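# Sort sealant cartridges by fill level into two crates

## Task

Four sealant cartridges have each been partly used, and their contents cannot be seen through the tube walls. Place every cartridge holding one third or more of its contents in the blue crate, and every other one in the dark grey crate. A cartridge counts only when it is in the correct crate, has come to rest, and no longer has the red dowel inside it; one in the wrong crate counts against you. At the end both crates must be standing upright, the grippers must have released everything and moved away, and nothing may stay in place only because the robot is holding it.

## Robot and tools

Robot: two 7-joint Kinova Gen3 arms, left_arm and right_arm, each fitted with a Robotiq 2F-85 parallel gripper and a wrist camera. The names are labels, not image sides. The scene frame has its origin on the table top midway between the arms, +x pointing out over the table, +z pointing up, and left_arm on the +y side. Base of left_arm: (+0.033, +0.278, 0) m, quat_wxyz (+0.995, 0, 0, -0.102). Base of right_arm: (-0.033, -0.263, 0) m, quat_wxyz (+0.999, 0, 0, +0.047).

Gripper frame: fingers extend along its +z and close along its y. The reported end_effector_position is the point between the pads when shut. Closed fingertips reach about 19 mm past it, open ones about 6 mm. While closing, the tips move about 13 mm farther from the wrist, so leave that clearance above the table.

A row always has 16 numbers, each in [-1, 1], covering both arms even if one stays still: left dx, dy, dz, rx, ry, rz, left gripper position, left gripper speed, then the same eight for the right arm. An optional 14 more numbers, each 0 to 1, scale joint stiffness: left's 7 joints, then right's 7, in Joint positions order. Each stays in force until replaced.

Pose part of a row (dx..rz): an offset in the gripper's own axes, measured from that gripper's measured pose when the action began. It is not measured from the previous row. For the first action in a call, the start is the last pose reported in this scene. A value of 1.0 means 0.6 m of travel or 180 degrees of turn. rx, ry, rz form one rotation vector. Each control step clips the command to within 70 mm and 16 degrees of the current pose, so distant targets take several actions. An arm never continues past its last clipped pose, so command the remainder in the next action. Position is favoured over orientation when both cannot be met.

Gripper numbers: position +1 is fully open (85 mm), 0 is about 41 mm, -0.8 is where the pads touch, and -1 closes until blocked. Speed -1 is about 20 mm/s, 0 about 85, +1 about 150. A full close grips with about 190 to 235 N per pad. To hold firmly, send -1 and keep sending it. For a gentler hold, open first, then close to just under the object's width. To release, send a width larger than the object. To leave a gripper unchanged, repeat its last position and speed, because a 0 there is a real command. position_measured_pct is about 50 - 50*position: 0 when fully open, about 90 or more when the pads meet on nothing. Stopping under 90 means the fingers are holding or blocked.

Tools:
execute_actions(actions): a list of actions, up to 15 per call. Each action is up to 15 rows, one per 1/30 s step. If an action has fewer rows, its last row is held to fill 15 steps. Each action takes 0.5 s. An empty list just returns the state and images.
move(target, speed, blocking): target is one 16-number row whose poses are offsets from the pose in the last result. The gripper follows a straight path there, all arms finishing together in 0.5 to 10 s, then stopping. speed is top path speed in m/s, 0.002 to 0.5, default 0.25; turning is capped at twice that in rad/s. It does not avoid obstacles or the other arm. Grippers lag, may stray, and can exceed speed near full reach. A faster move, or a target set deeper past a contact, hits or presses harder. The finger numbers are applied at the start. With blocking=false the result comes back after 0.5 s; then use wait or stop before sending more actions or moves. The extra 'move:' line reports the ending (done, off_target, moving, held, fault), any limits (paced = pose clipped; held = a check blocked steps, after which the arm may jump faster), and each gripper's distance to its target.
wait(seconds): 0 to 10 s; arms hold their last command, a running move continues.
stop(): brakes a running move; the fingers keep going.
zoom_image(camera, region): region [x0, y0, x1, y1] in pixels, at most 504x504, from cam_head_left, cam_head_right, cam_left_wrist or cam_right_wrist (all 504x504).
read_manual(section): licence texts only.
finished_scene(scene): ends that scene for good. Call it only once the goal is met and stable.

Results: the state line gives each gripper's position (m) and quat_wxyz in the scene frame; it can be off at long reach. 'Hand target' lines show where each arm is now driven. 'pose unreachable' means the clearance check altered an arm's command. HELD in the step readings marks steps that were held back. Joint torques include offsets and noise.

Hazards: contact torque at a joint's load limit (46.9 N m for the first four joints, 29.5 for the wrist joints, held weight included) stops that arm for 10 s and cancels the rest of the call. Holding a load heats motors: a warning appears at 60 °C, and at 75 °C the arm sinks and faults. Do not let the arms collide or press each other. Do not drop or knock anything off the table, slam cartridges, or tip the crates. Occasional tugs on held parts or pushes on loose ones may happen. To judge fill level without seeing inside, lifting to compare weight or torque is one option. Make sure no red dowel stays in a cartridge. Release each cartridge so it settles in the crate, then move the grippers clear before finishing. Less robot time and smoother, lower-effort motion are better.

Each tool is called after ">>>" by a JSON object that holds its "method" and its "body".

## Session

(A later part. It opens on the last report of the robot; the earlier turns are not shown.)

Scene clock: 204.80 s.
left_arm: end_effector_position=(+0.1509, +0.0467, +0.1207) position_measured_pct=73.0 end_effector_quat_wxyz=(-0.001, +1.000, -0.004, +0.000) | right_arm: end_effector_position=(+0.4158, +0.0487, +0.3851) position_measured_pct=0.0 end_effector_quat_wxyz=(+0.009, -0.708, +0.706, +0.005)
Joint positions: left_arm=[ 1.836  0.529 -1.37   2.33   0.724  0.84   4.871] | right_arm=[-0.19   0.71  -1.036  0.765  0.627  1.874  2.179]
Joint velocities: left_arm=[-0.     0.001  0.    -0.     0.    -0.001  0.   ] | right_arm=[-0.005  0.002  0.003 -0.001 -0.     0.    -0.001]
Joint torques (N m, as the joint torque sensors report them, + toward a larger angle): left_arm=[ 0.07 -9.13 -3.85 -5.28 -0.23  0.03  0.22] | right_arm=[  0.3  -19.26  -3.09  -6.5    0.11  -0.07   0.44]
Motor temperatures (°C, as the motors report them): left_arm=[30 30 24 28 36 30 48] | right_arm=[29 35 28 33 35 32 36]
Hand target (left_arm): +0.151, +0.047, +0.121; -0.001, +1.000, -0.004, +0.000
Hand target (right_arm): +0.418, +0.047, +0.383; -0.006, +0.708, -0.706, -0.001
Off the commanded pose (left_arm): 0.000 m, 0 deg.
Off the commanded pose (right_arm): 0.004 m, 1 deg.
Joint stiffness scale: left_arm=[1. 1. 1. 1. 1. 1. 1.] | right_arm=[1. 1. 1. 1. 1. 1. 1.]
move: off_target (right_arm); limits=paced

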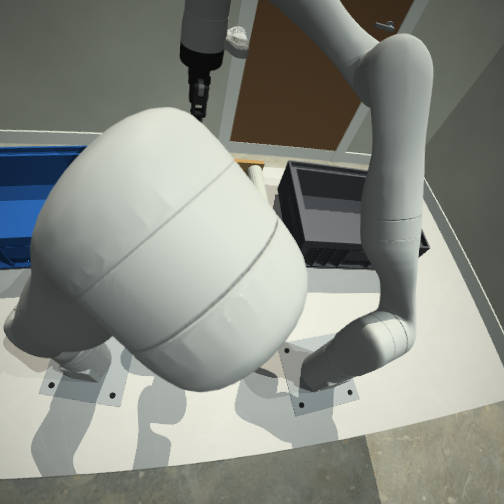

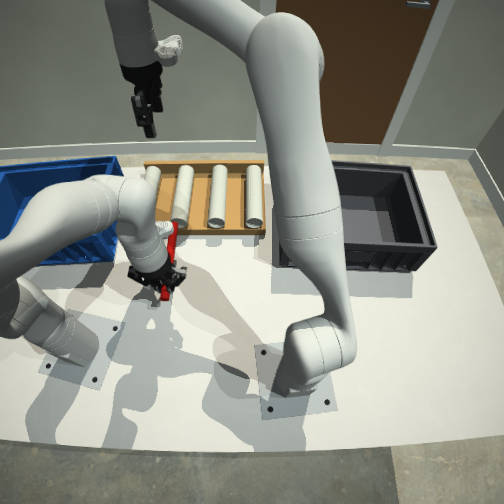

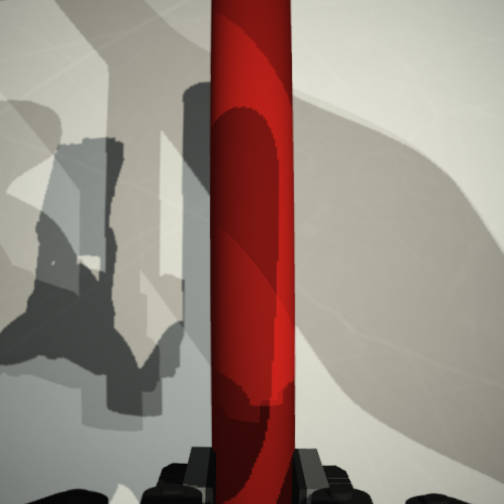

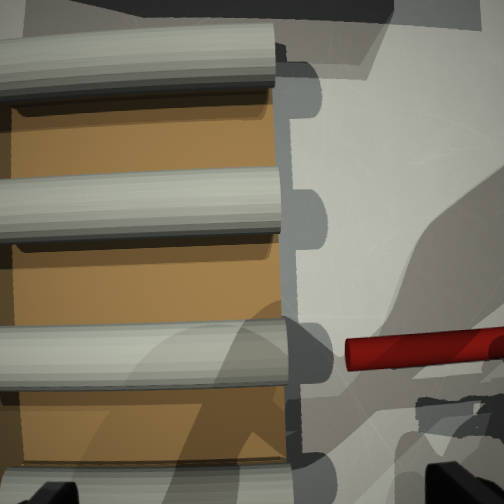

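>>> {"method": "move", "body": {"target": [0.1333,0,0.02,0,0,0,-1,0,0,0,0,0,0,0,1,0], "speed": 0.15}}

>>> {"method": "execute_actions", "body": {"actions": [[[0,0,0.005,0,0,0,-1,0,0,0,0,0,0,0,1,0]],[[0,0,0.005,0,0,0,-1,0,0,0,0,0,0,0,1,0]],[[0,0,0.005,0,0,0,-1,0,0,0,0,0,0,0,1,0]],[[0,0,0.005,0,0,0,-1,0,0,0,0,0,0,0,1,0]]]}}

Scene clock: 220.83 s.
left_arm: end_effector_position=(+0.2307, +0.0476, +0.1097) position_measured_pct=73.0 end_effector_quat_wxyz=(-0.002, +1.000, -0.004, +0.002) | right_arm: end_effector_position=(+0.4157, +0.0489, +0.3850) position_measured_pct=0.0 end_effector_quat_wxyz=(+0.009, -0.708, +0.706, +0.005)
Joint positions: left_arm=[ 1.474  0.6   -1.232  2.223  0.772  0.86   4.651] | right_arm=[-0.19   0.711 -1.036  0.764  0.627  1.874  2.179]
Joint velocities: left_arm=[-0.019 -0.003  0.012 -0.001 -0.     0.    -0.   ] | right_arm=[-0.    -0.001 -0.    -0.    -0.    -0.001  0.001]
Joint torques (N m, as the joint torque sensors report them, + toward a larger angle): left_arm=[ -0.15 -11.26  -4.73  -5.16  -0.18  -0.25   0.18] | right_arm=[  0.34 -19.48  -3.02  -7.17   0.11   0.46   0.15]
Motor temperatures (°C, as the motors report them): left_arm=[30 30 24 28 36 30 48] | right_arm=[29 35 28 33 35 32 36]
Hand target (left_arm): +0.231, +0.046, +0.109; -0.001, +1.000, -0.004, +0.001
Hand target (right_arm): +0.416, +0.049, +0.385; -0.009, +0.708, -0.706, -0.005
Off the commanded pose (left_arm): 0.002 m, 0 deg.
Off the commanded pose (right_arm): 0.000 m, 0 deg.
Joint stiffness scale: left_arm=[1. 1. 1. 1. 1. 1. 1.] | right_arm=[1. 1. 1. 1. 1. 1. 1.]
move: done

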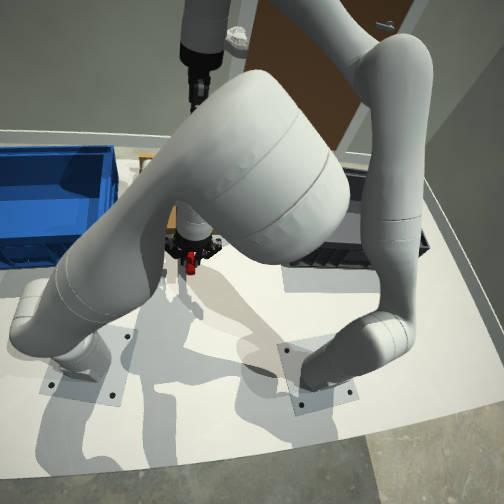

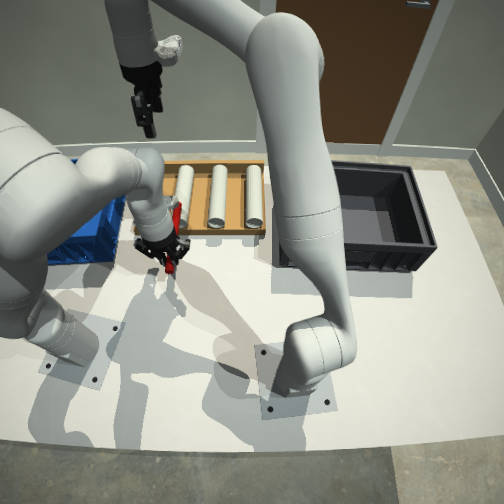

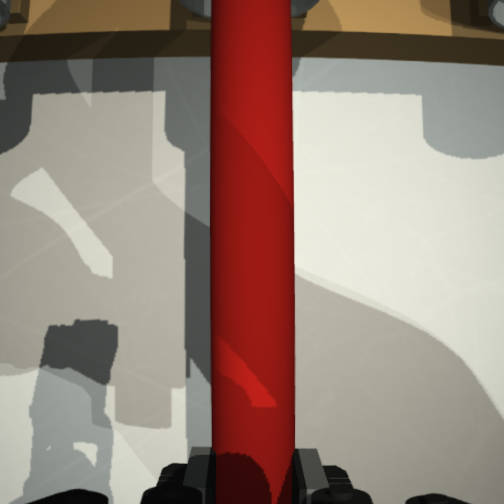

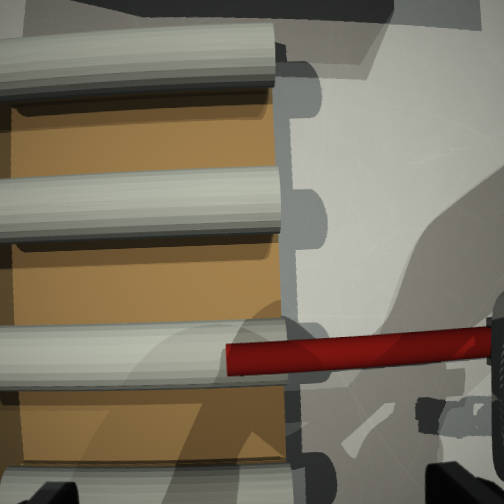

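Scene clock: 222.83 s.
left_arm: end_effector_position=(+0.2342, +0.0478, +0.1052) position_measured_pct=73.0 end_effector_quat_wxyz=(-0.003, +1.000, -0.005, +0.004) | right_arm: end_effector_position=(+0.4157, +0.0489, +0.3850) position_measured_pct=0.0 end_effector_quat_wxyz=(+0.009, -0.708, +0.706, +0.005)
Joint positions: left_arm=[ 1.449  0.603 -1.204  2.223  0.777  0.84   4.642] | right_arm=[-0.19   0.711 -1.036  0.764  0.627  1.874  2.179]
Joint velocities: left_arm=[-0.003  0.002  0.003 -0.     0.    -0.003 -0.   ] | right_arm=[-0.    -0.    -0.     0.     0.     0.001  0.   ]
Joint torques (N m, as the joint torque sensors report them, + toward a larger angle): left_arm=[ -0.34 -10.93  -4.37  -4.38  -0.15   0.1    0.09] | right_arm=[  0.11 -19.18  -3.26  -6.82   0.3    0.28   0.06]
Motor temperatures (°C, as the motors report them): left_arm=[30 30 24 28 36 30 48] | right_arm=[29 35 28 33 35 32 36]
Hand target (left_arm): +0.233, +0.048, +0.103; -0.003, +1.000, -0.005, +0.003
Hand target (right_arm): +0.416, +0.049, +0.385; -0.009, +0.708, -0.706, -0.005
Off the commanded pose (left_arm): 0.002 m, 0 deg.
Off the commanded pose (right_arm): 0.000 m, 0 deg.
Joint stiffness scale: left_arm=[1. 1. 1. 1. 1. 1. 1.] | right_arm=[1. 1. 1. 1. 1. 1. 1.]
Step readings (end_effector_position; steps 1 to 15: 1st action; 16 to 30: 2nd action; 31 to 45: 3rd action; 46 to 60: 4th action):
0: left_arm (+0.2307, +0.0476, +0.1097) | right_arm (+0.4157, +0.0489, +0.3850)
1: left_arm (+0.2308, +0.0476, +0.1096) | right_arm (+0.4157, +0.0489, +0.3850)
2: left_arm (+0.2309, +0.0476, +0.1093) | right_arm (+0.4157, +0.0489, +0.3850)
4: left_arm (+0.2310, +0.0476, +0.1090) | right_arm (+0.4157, +0.0489, +0.3850)
8: left_arm (+0.2312, +0.0477, +0.1087) | right_arm (+0.4157, +0.0489, +0.3850)
15: left_arm (+0.2314, +0.0478, +0.1085) | right_arm (+0.4157, +0.0489, +0.3850)
16: left_arm (+0.2315, +0.0477, +0.1084) | right_arm (+0.4157, +0.0489, +0.3850)
17: left_arm (+0.2316, +0.0477, +0.1081) | right_arm (+0.4157, +0.0489, +0.3850)
19: left_arm (+0.2317, +0.0477, +0.1078) | right_arm (+0.4157, +0.0489, +0.3850)
23: left_arm (+0.2320, +0.0478, +0.1075) | right_arm (+0.4157, +0.0489, +0.3850)
30: left_arm (+0.2322, +0.0478, +0.1074) | right_arm (+0.4157, +0.0489, +0.3850)
31: left_arm (+0.2323, +0.0478, +0.1072) | right_arm (+0.4157, +0.0489, +0.3850)
32: left_arm (+0.2325, +0.0478, +0.1070) | right_arm (+0.4157, +0.0489, +0.3850)
34: left_arm (+0.2327, +0.0478, +0.1067) | right_arm (+0.4157, +0.0489, +0.3850)
38: left_arm (+0.2330, +0.0478, +0.1064) | right_arm (+0.4157, +0.0489, +0.3850)
45: left_arm (+0.2331, +0.0479, +0.1063) | right_arm (+0.4157, +0.0489, +0.3850)
46: left_arm (+0.2333, +0.0478, +0.1061) | right_arm (+0.4157, +0.0489, +0.3850)
47: left_arm (+0.2335, +0.0477, +0.1059) | right_arm (+0.4157, +0.0489, +0.3850)
49: left_arm (+0.2338, +0.0477, +0.1056) | right_arm (+0.4157, +0.0489, +0.3850)
53: left_arm (+0.2340, +0.0478, +0.1054) | right_arm (+0.4157, +0.0489, +0.3850)
60: end_effector_position above

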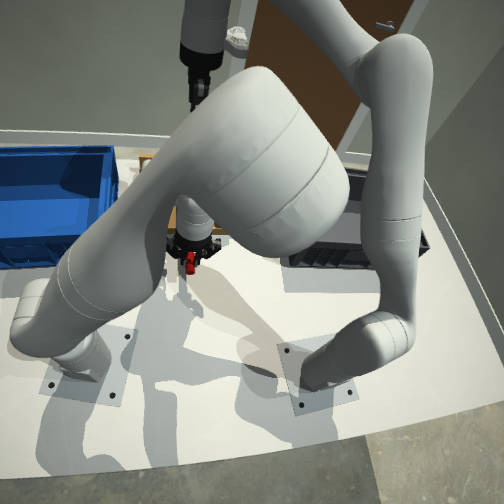

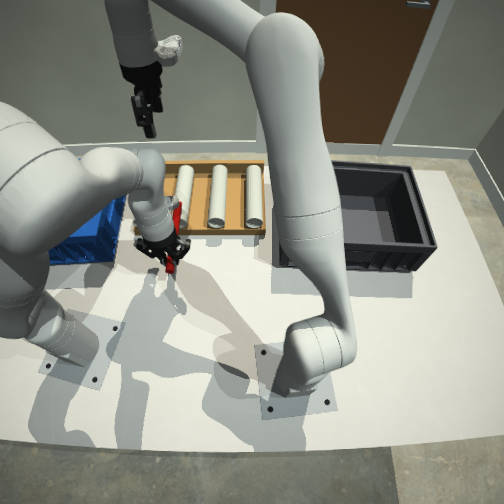

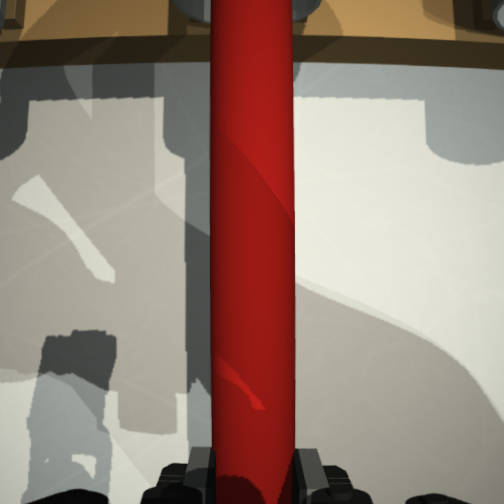

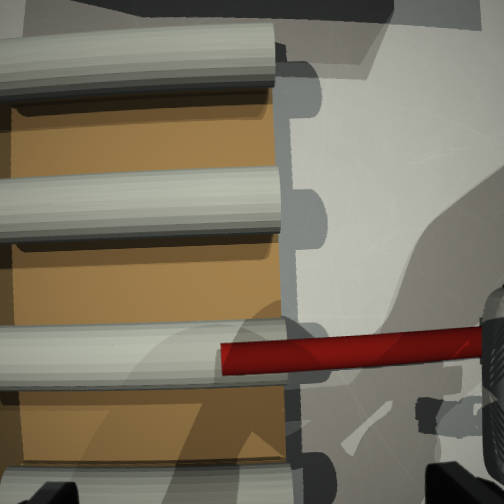

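>>> {"method": "move", "body": {"target": [0,0,0.0333,0,0,0,-1,0,0,0,0,0,0,0,1,0], "speed": 0.012}}

Scene clock: 232.53 s.
left_arm: end_effector_position=(+0.2364, +0.0474, +0.0881) position_measured_pct=73.0 end_effector_quat_wxyz=(-0.002, +1.000, -0.006, +0.006) | right_arm: end_effector_position=(+0.4157, +0.0489, +0.3850) position_measured_pct=0.0 end_effector_quat_wxyz=(+0.009, -0.708, +0.706, +0.005)
Joint positions: left_arm=[ 1.392  0.623 -1.129  2.244  0.829  0.782  4.6  ] | right_arm=[-0.19   0.711 -1.036  0.764  0.627  1.874  2.179]
Joint velocities: left_arm=[-0.012 -0.     0.012  0.001 -0.    -0.006 -0.   ] | right_arm=[ 0.    -0.    -0.    -0.    -0.001 -0.    -0.002]
Joint torques (N m, as the joint torque sensors report them, + toward a larger angle): left_arm=[ -0.63 -10.74  -3.18  -3.98  -0.24   0.39   0.1 ] | right_arm=[  0.2  -19.72  -3.17  -6.81   0.36   0.03   0.1 ]
Motor temperatures (°C, as the motors report them): left_arm=[30 30 24 28 36 30 48] | right_arm=[29 35 28 33 35 32 36]
Hand target (left_arm): +0.234, +0.048, +0.085; -0.003, +1.000, -0.005, +0.004
Hand target (right_arm): +0.416, +0.049, +0.385; -0.009, +0.708, -0.706, -0.005
Off the commanded pose (left_arm): 0.004 m, 0 deg.
Off the commanded pose (right_arm): 0.000 m, 0 deg.
Joint stiffness scale: left_arm=[1. 1. 1. 1. 1. 1. 1.] | right_arm=[1. 1. 1. 1. 1. 1. 1.]
move: off_target (left_arm)

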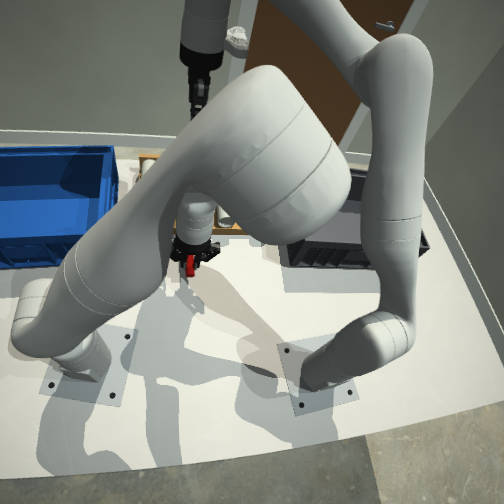

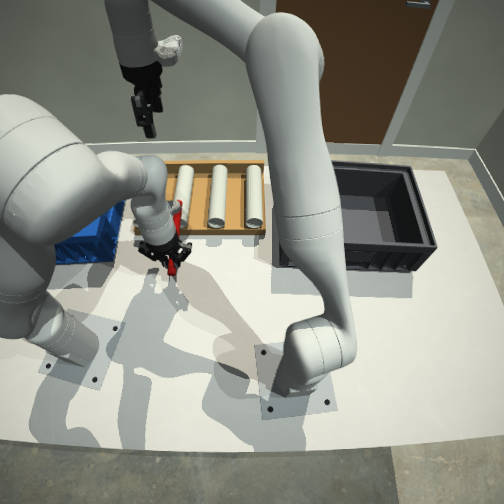

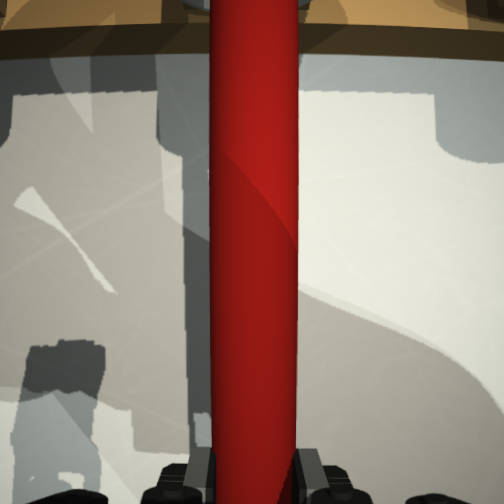

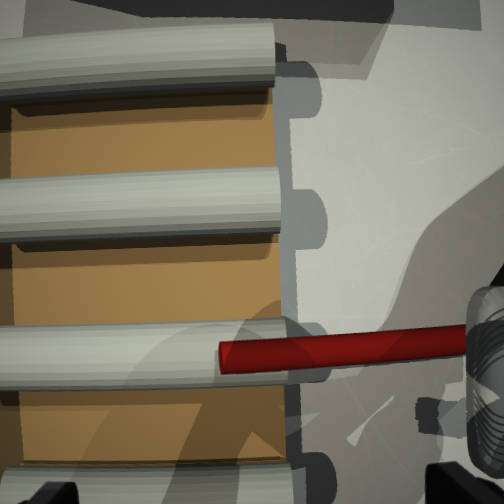

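>>> {"method": "move", "body": {"target": [-0.17,0,-0.04,0,0,0,-1,0,0,0,0,0,0,0,1,0], "speed": 0.15}}

Scene clock: 252.50 s.
left_arm: end_effector_position=(+0.1344, +0.0469, +0.1101) position_measured_pct=73.0 end_effector_quat_wxyz=(-0.001, +1.000, -0.006, +0.005) | right_arm: end_effector_position=(+0.4157, +0.0489, +0.3850) position_measured_pct=0.0 end_effector_quat_wxyz=(+0.009, -0.708, +0.706, +0.005)
Joint positions: left_arm=[ 1.86   0.502 -1.296  2.371  0.725  0.758  4.937] | right_arm=[-0.19   0.711 -1.036  0.764  0.627  1.874  2.179]
Joint velocities: left_arm=[ 0.022  0.002 -0.011  0.    -0.    -0.001 -0.   ] | right_arm=[ 0.    -0.     0.    -0.001 -0.    -0.001 -0.001]
Joint torques (N m, as the joint torque sensors report them, + toward a larger angle): left_arm=[-0.34 -8.92 -3.75 -4.97 -0.11 -0.29  0.18] | right_arm=[  0.55 -19.89  -3.12  -7.11   0.15   0.12   0.07]
Motor temperatures (°C, as the motors report them): left_arm=[30 30 24 28 36 30 48] | right_arm=[29 35 28 33 35 32 36]
Hand target (left_arm): +0.134, +0.049, +0.111; -0.002, +1.000, -0.006, +0.005
Hand target (right_arm): +0.416, +0.049, +0.385; -0.009, +0.708, -0.706, -0.005
Off the commanded pose (left_arm): 0.002 m, 0 deg.
Off the commanded pose (right_arm): 0.000 m, 0 deg.
Joint stiffness scale: left_arm=[1. 1. 1. 1. 1. 1. 1.] | right_arm=[1. 1. 1. 1. 1. 1. 1.]
move: done

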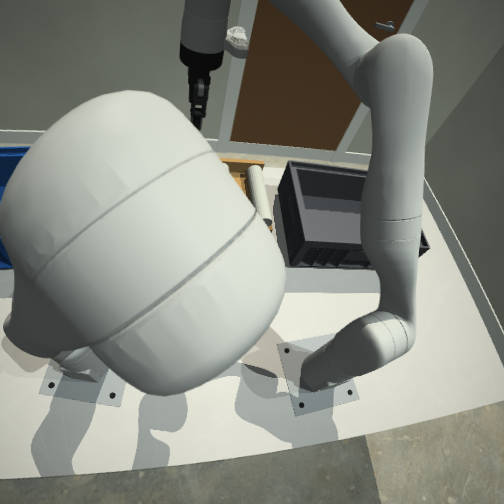

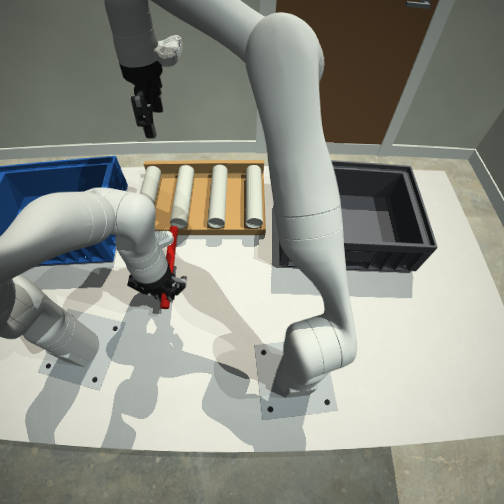

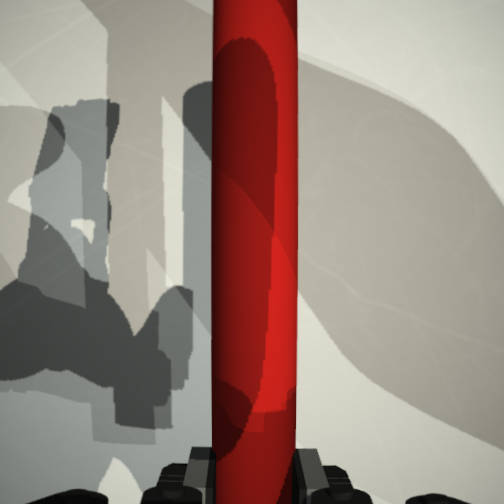

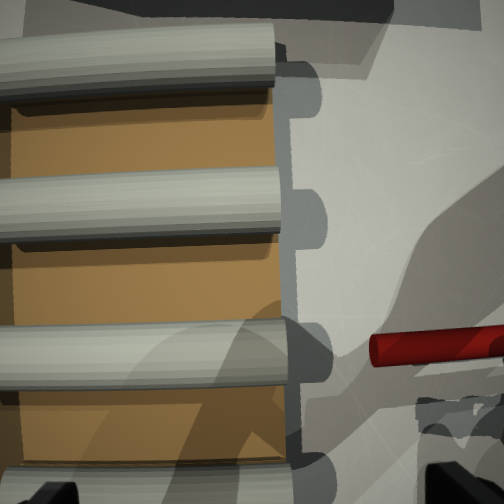

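>>> {"method": "move", "body": {"target": [0,0,0.135,0,0,0,-1,0,0,0,0,0,0,0,1,0], "speed": 0.1}}

>>> {"method": "move", "body": {"target": [0,0,0,0,0,0,-0.1,0,0,0,0,0,0,0,1,0], "speed": 0.1}}

>>> {"method": "move", "body": {"target": [0,0,0,0,0,0,-1,0,0,0,0,0,0,0,1,0], "speed": 0.1}}

Scene clock: 261.53 s.
left_arm: end_effector_position=(+0.1359, +0.0456, +0.0310) position_measured_pct=73.0 end_effector_quat_wxyz=(+0.000, +1.000, -0.007, +0.005) | right_arm: end_effector_position=(+0.4157, +0.0489, +0.3850) position_measured_pct=0.0 end_effector_quat_wxyz=(+0.009, -0.708, +0.706, +0.005)
Joint positions: left_arm=[ 1.579  0.699 -0.982  2.462  1.214  0.599  4.484] | right_arm=[-0.19   0.711 -1.036  0.764  0.627  1.874  2.179]
Joint velocities: left_arm=[-0.005  0.007  0.     0.001  0.003  0.    -0.003] | right_arm=[-0.001  0.    -0.     0.001  0.    -0.001 -0.001]
Joint torques (N m, as the joint torque sensors report them, + toward a larger angle): left_arm=[ -0.23 -12.1   -3.66  -1.63  -0.28  -0.21   0.35] | right_arm=[ -0.33 -19.72  -2.92  -7.17  -0.1    0.01  -0.01]
Motor temperatures (°C, as the motors report them): left_arm=[30 30 24 28 36 30 48] | right_arm=[29 36 28 33 35 32 36]
Hand target (left_arm): +0.136, +0.047, +0.030; -0.001, +1.000, -0.006, +0.006
Hand target (right_arm): +0.416, +0.049, +0.385; -0.009, +0.708, -0.706, -0.005
Off the commanded pose (left_arm): 0.002 m, 0 deg.
Off the commanded pose (right_arm): 0.000 m, 0 deg.
Joint stiffness scale: left_arm=[1. 1. 1. 1. 1. 1. 1.] | right_arm=[1. 1. 1. 1. 1. 1. 1.]
move: done

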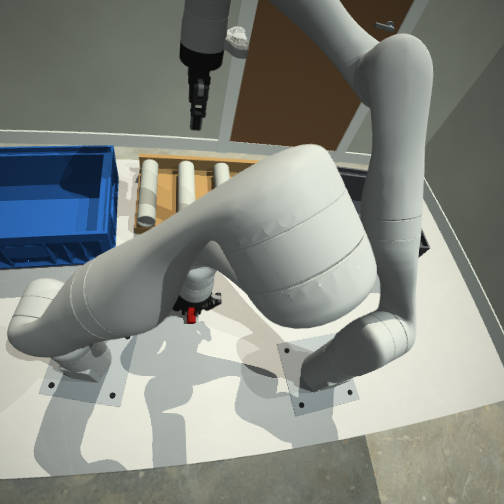

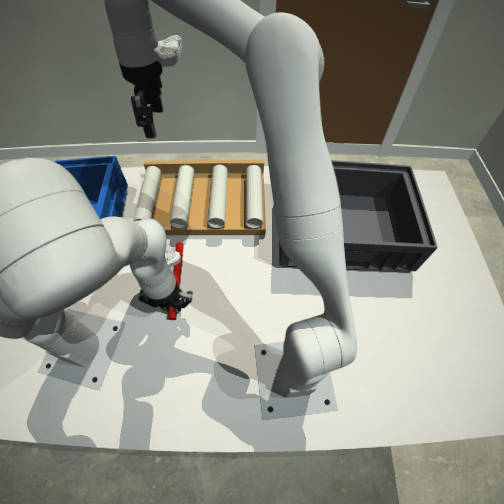

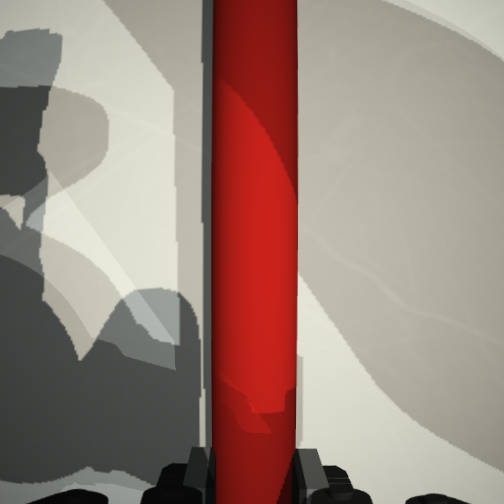

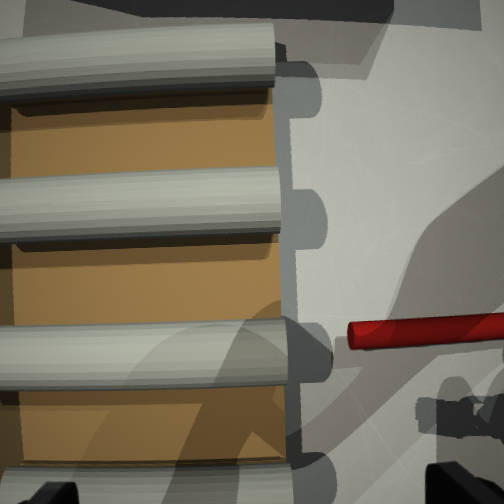

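Scene clock: 262.10 s.
left_arm: end_effector_position=(+0.1359, +0.0456, +0.0310) position_measured_pct=54.8 end_effector_quat_wxyz=(+0.000, +1.000, -0.007, +0.005) | right_arm: end_effector_position=(+0.4157, +0.0489, +0.3850) position_measured_pct=0.0 end_effector_quat_wxyz=(+0.009, -0.708, +0.706, +0.005)
Joint positions: left_arm=[ 1.579  0.699 -0.982  2.462  1.214  0.599  4.484] | right_arm=[-0.19   0.711 -1.036  0.764  0.627  1.874  2.179]
Joint velocities: left_arm=[-0.    -0.001  0.001 -0.     0.    -0.001 -0.   ] | right_arm=[-0. -0. -0. -0.  0.  0. -0.]
Joint torques (N m, as the joint torque sensors report them, + toward a larger angle): left_arm=[ -0.24 -12.06  -3.82  -2.07  -0.2   -0.15   0.09] | right_arm=[  0.32 -19.77  -3.41  -6.88   0.09   0.1   -0.08]
Motor temperatures (°C, as the motors report them): left_arm=[30 30 24 28 36 30 48] | right_arm=[29 36 28 33 35 32 36]
Hand target (left_arm): +0.136, +0.046, +0.031; +0.000, +1.000, -0.007, +0.005
Hand target (right_arm): +0.416, +0.049, +0.385; -0.009, +0.708, -0.706, -0.005
Off the commanded pose (left_arm): 0.000 m, 0 deg.
Off the commanded pose (right_arm): 0.000 m, 0 deg.
Joint stiffness scale: left_arm=[1. 1. 1. 1. 1. 1. 1.] | right_arm=[1. 1. 1. 1. 1. 1. 1.]
move: done

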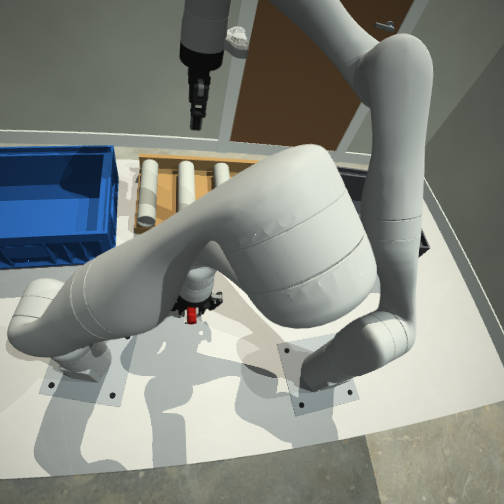

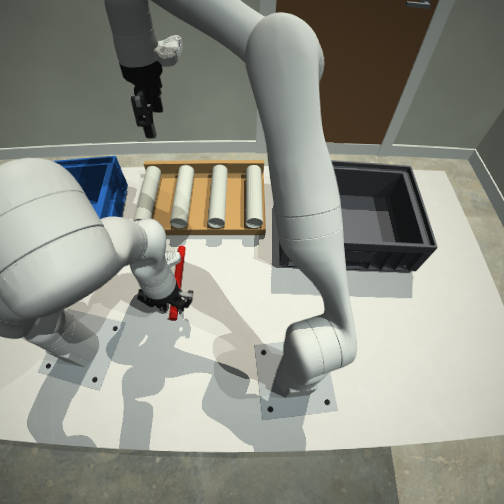

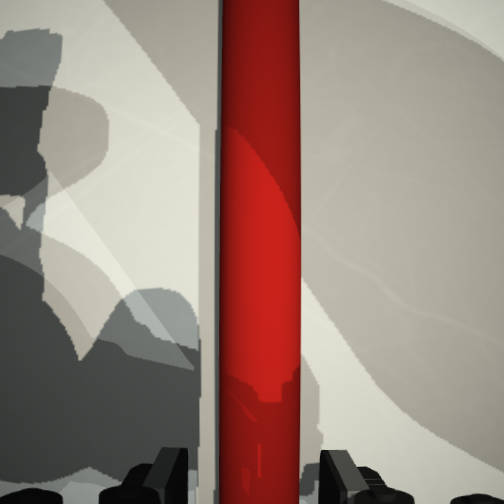

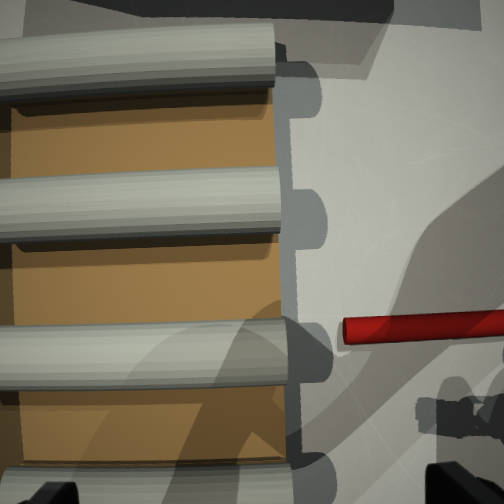

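Scene clock: 262.63 s.
left_arm: end_effector_position=(+0.1359, +0.0454, +0.0315) position_measured_pct=74.6 end_effector_quat_wxyz=(+0.001, +1.000, -0.007, +0.005) | right_arm: end_effector_position=(+0.4157, +0.0489, +0.3850) position_measured_pct=0.0 end_effector_quat_wxyz=(+0.009, -0.708, +0.706, +0.005)
Joint positions: left_arm=[ 1.579  0.697 -0.983  2.463  1.214  0.599  4.484] | right_arm=[-0.19   0.711 -1.036  0.764  0.627  1.874  2.179]
Joint velocities: left_arm=[ 0.    -0.001 -0.001  0.    -0.     0.    -0.   ] | right_arm=[ 0.001 -0.001  0.001 -0.     0.    -0.002  0.002]
Joint torques (N m, as the joint torque sensors report them, + toward a larger angle): left_arm=[ 0.49 -7.16  0.08 -4.8   1.73  0.28  0.04] | right_arm=[  0.24 -19.42  -3.2   -6.96   0.24   0.13   0.23]
Motor temperatures (°C, as the motors report them): left_arm=[30 30 24 28 36 30 48] | right_arm=[29 36 28 33 35 32 36]
Hand target (left_arm): +0.136, +0.046, +0.031; +0.000, +1.000, -0.007, +0.005
Hand target (right_arm): +0.416, +0.049, +0.385; -0.009, +0.708, -0.706, -0.005
Off the commanded pose (left_arm): 0.001 m, 0 deg.
Off the commanded pose (right_arm): 0.000 m, 0 deg.
Joint stiffness scale: left_arm=[1. 1. 1. 1. 1. 1. 1.] | right_arm=[1. 1. 1. 1. 1. 1. 1.]
move: done

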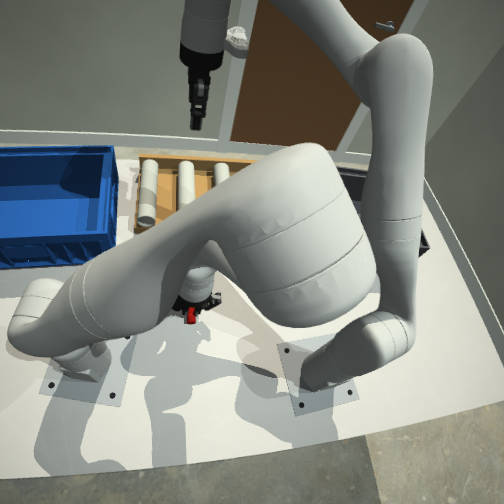

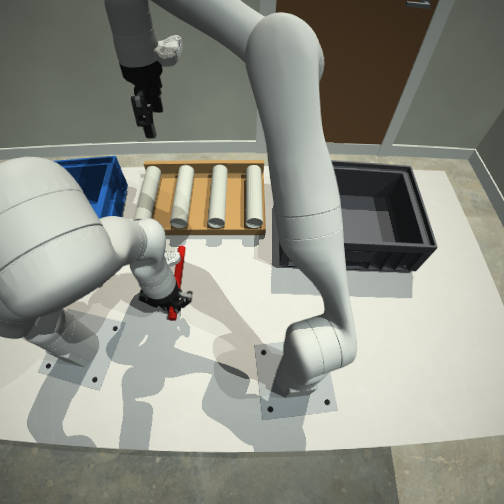

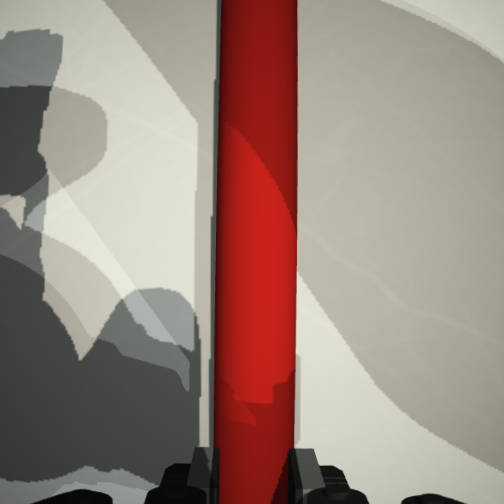

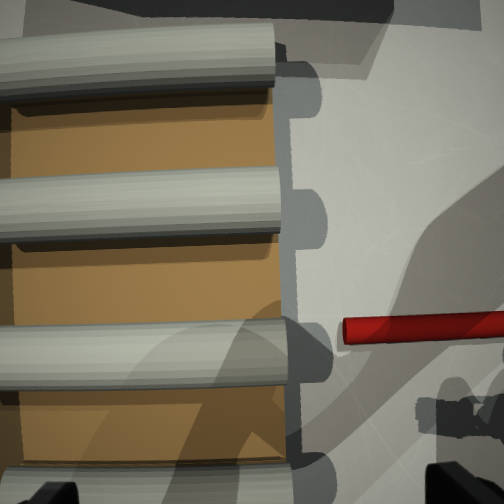

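>>> {"method": "move", "body": {"target": [0,0,0,0,0,0,-0.1,0,0,0,0,0,0,0,1,0], "speed": 0.1}}

>>> {"method": "move", "body": {"target": [0,0,0.014,0,0,0,-0.1,0,0,0,0,0,0,0,1,0], "speed": 0.03}}

>>> {"method": "move", "body": {"target": [0,0,0,0,0,0,-1,0,0,0,0,0,0,0,1,0], "speed": 0.1}}

Scene clock: 271.90 s.
left_arm: end_effector_position=(+0.1358, +0.0454, +0.0316) position_measured_pct=54.8 end_effector_quat_wxyz=(+0.001, +1.000, -0.007, +0.005) | right_arm: end_effector_position=(+0.4157, +0.0489, +0.3850) position_measured_pct=0.0 end_effector_quat_wxyz=(+0.009, -0.708, +0.706, +0.005)
Joint positions: left_arm=[ 1.579  0.696 -0.983  2.463  1.214  0.599  4.484] | right_arm=[-0.19   0.711 -1.036  0.764  0.627  1.874  2.179]
Joint velocities: left_arm=[-0.     0.002  0.001 -0.    -0.     0.    -0.   ] | right_arm=[ 0.    -0.001  0.     0.001  0.     0.    -0.001]
Joint torques (N m, as the joint torque sensors report them, + toward a larger angle): left_arm=[ -0.1  -12.05  -3.58  -2.06  -0.02   0.04   0.17] | right_arm=[  0.53 -19.63  -3.22  -6.68   0.01   0.34  -0.19]
Motor temperatures (°C, as the motors report them): left_arm=[30 30 24 28 36 30 48] | right_arm=[29 36 28 33 35 32 36]
Hand target (left_arm): +0.136, +0.045, +0.032; +0.001, +1.000, -0.007, +0.005
Hand target (right_arm): +0.416, +0.049, +0.385; -0.009, +0.708, -0.706, -0.005
Off the commanded pose (left_arm): 0.000 m, 0 deg.
Off the commanded pose (right_arm): 0.000 m, 0 deg.
Joint stiffness scale: left_arm=[1. 1. 1. 1. 1. 1. 1.] | right_arm=[1. 1. 1. 1. 1. 1. 1.]
move: done

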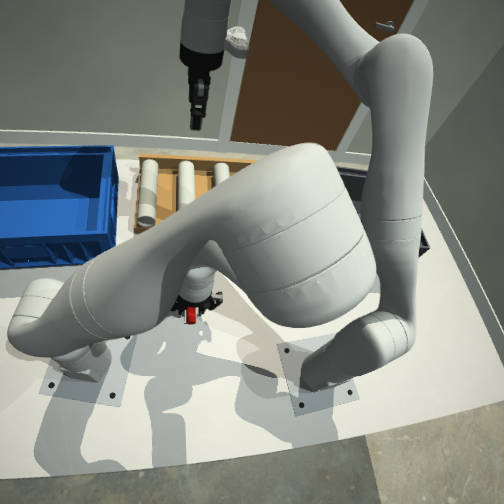

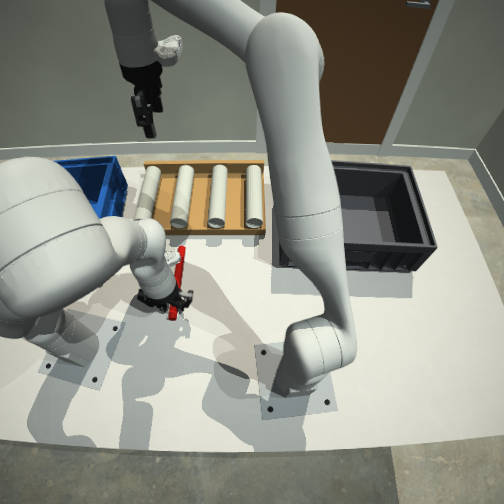

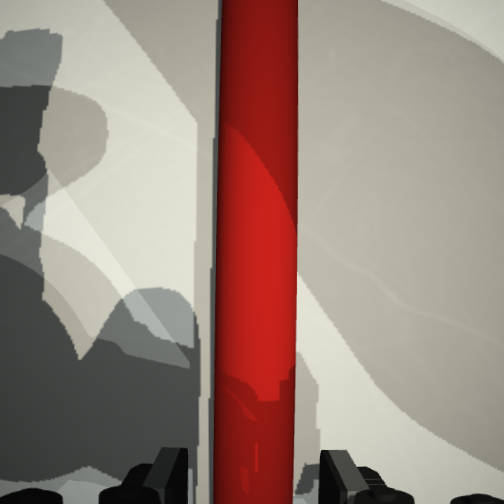

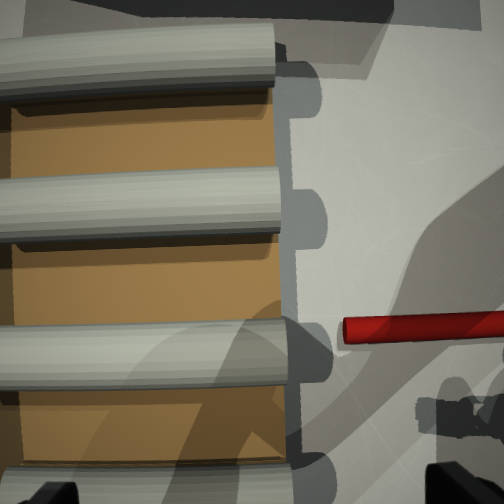

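Scene clock: 272.63 s.
left_arm: end_effector_position=(+0.1363, +0.0436, +0.0248) position_measured_pct=54.8 end_effector_quat_wxyz=(+0.003, +1.000, -0.008, +0.005) | right_arm: end_effector_position=(+0.4157, +0.0489, +0.3850) position_measured_pct=0.0 end_effector_quat_wxyz=(+0.009, -0.708, +0.706, +0.005)
Joint positions: left_arm=[ 1.563  0.72  -0.966  2.465  1.269  0.599  4.433] | right_arm=[-0.19   0.711 -1.036  0.764  0.627  1.874  2.179]
Joint velocities: left_arm=[-0.001  0.013 -0.001  0.001  0.006 -0.001 -0.008] | right_arm=[ 0.001 -0.001 -0.     0.    -0.    -0.001  0.001]
Joint torques (N m, as the joint torque sensors report them, + toward a larger angle): left_arm=[ -0.3  -12.19  -3.73  -1.86  -0.28   0.02   0.03] | right_arm=[  0.1  -19.96  -3.43  -6.6    0.12   0.2    0.29]
Motor temperatures (°C, as the motors report them): left_arm=[30 30 24 28 36 30 48] | right_arm=[29 36 28 33 35 32 36]
Hand target (left_arm): +0.136, +0.045, +0.023; +0.001, +1.000, -0.007, +0.005
Hand target (right_arm): +0.416, +0.049, +0.385; -0.009, +0.708, -0.706, -0.005
Off the commanded pose (left_arm): 0.002 m, 0 deg.
Off the commanded pose (right_arm): 0.000 m, 0 deg.
Joint stiffness scale: left_arm=[1. 1. 1. 1. 1. 1. 1.] | right_arm=[1. 1. 1. 1. 1. 1. 1.]
move: done

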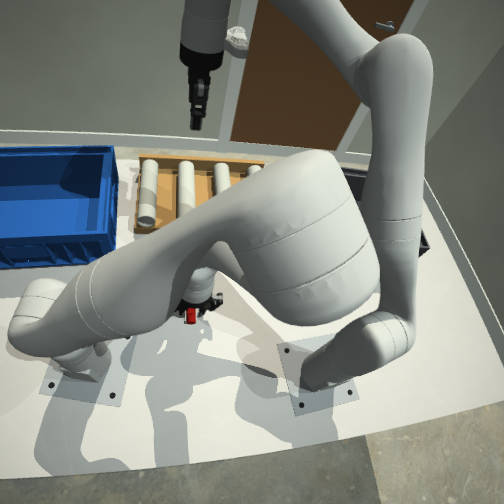

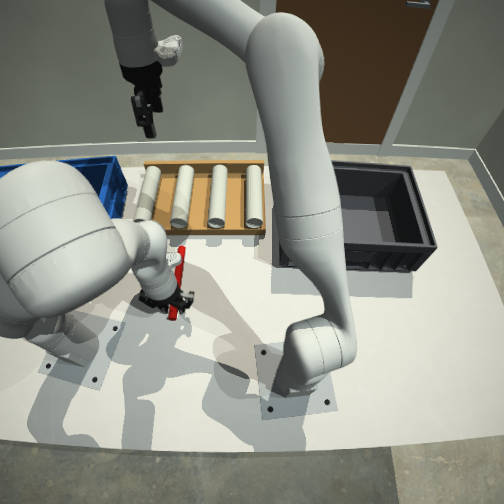

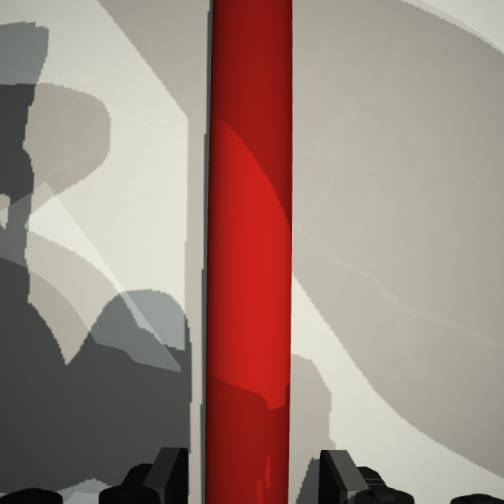

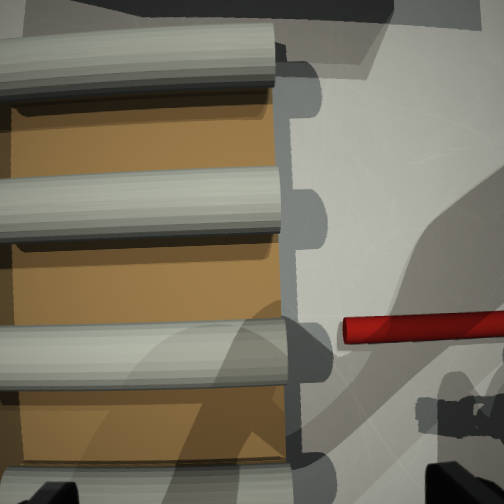

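Scene clock: 273.13 s.
left_arm: end_effector_position=(+0.1363, +0.0435, +0.0251) position_measured_pct=72.6 end_effector_quat_wxyz=(+0.004, +1.000, -0.008, +0.005) | right_arm: end_effector_position=(+0.4157, +0.0489, +0.3850) position_measured_pct=0.0 end_effector_quat_wxyz=(+0.009, -0.708, +0.706, +0.005)
Joint positions: left_arm=[ 1.563  0.719 -0.966  2.466  1.269  0.599  4.433] | right_arm=[-0.19   0.711 -1.036  0.764  0.627  1.874  2.179]
Joint velocities: left_arm=[ 0.     0.001  0.002 -0.    -0.    -0.    -0.   ] | right_arm=[-0.    -0.     0.001 -0.    -0.001  0.    -0.001]
Joint torques (N m, as the joint torque sensors report them, + toward a larger angle): left_arm=[ 0.81 -8.1  -0.39 -4.16  1.39  0.59  0.17] | right_arm=[  0.47 -19.59  -2.8   -6.27   0.04   0.36   0.27]
Motor temperatures (°C, as the motors report them): left_arm=[30 30 24 28 36 30 48] | right_arm=[29 36 28 33 35 32 36]
Hand target (left_arm): +0.136, +0.044, +0.025; +0.003, +1.000, -0.008, +0.005
Hand target (right_arm): +0.416, +0.049, +0.385; -0.009, +0.708, -0.706, -0.005
Off the commanded pose (left_arm): 0.000 m, 0 deg.
Off the commanded pose (right_arm): 0.000 m, 0 deg.
Joint stiffness scale: left_arm=[1. 1. 1. 1. 1. 1. 1.] | right_arm=[1. 1. 1. 1. 1. 1. 1.]
move: done

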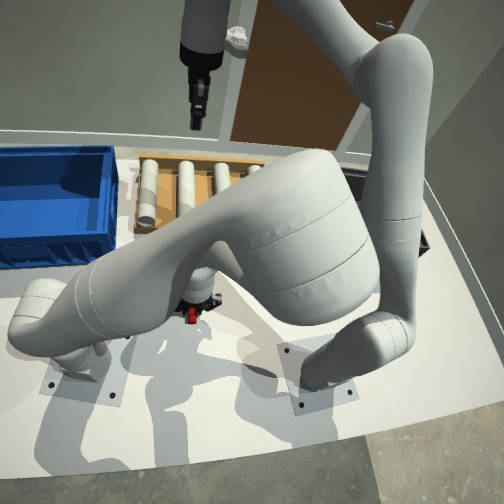

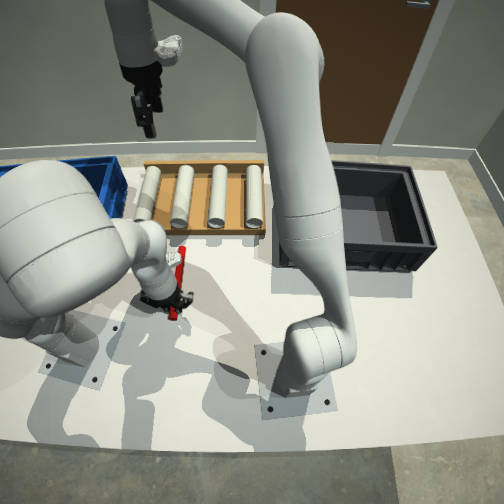

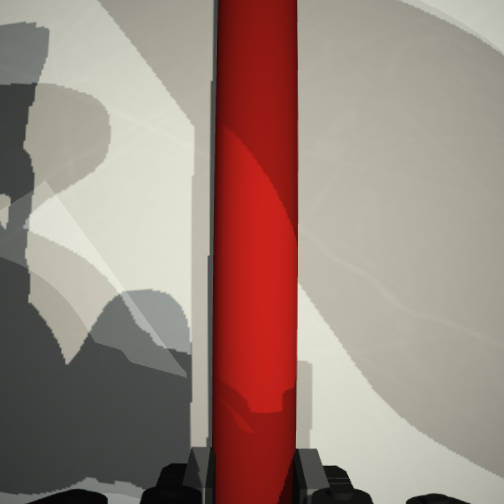

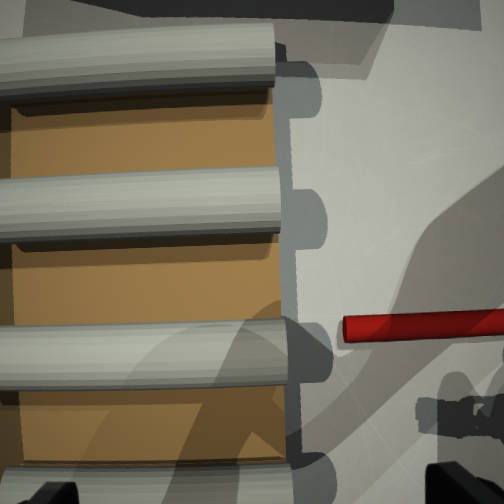

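>>> {"method": "move", "body": {"target": [0.03,-0.0083,-0.0717,0,0,0,-1,0,0,0,0,0,0,0,1,0], "speed": 0.1}}

Scene clock: 290.23 s.
left_arm: end_effector_position=(+0.1534, +0.0492, +0.0664) position_measured_pct=72.6 end_effector_quat_wxyz=(+0.003, +1.000, -0.007, +0.005) | right_arm: end_effector_position=(+0.4157, +0.0489, +0.3850) position_measured_pct=0.0 end_effector_quat_wxyz=(+0.009, -0.708, +0.706, +0.005)
Joint positions: left_arm=[ 1.621  0.612 -1.122  2.419  0.982  0.668  4.626] | right_arm=[-0.19   0.711 -1.036  0.764  0.627  1.874  2.179]
Joint velocities: left_arm=[ 0.008 -0.003 -0.003 -0.001 -0.     0.002  0.   ] | right_arm=[ 0.    -0.001  0.    -0.002  0.    -0.     0.001]
Joint torques (N m, as the joint torque sensors report them, + toward a larger angle): left_arm=[  0.04 -11.03  -3.66  -3.37  -0.14   0.18   0.13] | right_arm=[  0.41 -19.56  -3.05  -6.68  -0.14   0.26   0.13]
Motor temperatures (°C, as the motors report them): left_arm=[30 31 24 28 36 30 48] | right_arm=[29 36 28 33 35 32 36]
Hand target (left_arm): +0.154, +0.048, +0.068; +0.004, +1.000, -0.008, +0.005
Hand target (right_arm): +0.416, +0.049, +0.385; -0.009, +0.708, -0.706, -0.005
Off the commanded pose (left_arm): 0.002 m, 0 deg.
Off the commanded pose (right_arm): 0.000 m, 0 deg.
Joint stiffness scale: left_arm=[1. 1. 1. 1. 1. 1. 1.] | right_arm=[1. 1. 1. 1. 1. 1. 1.]
move: done

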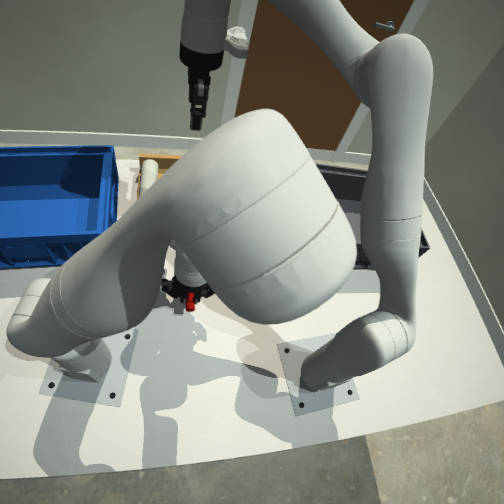

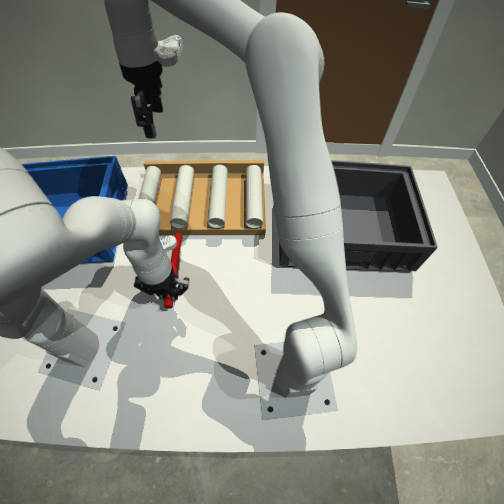

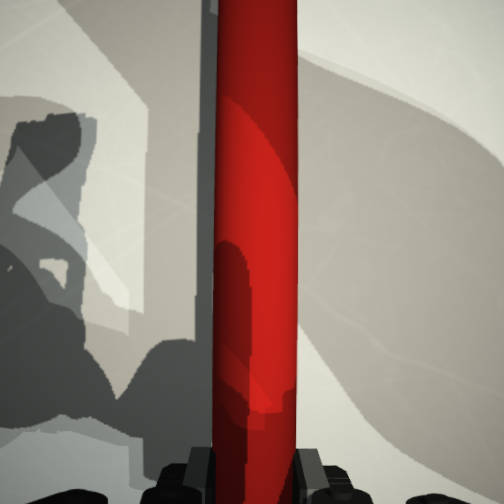

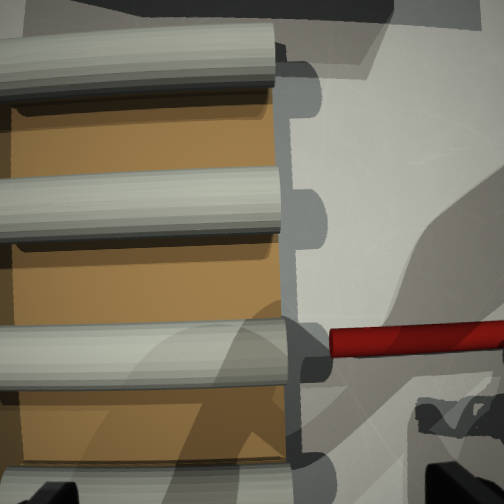

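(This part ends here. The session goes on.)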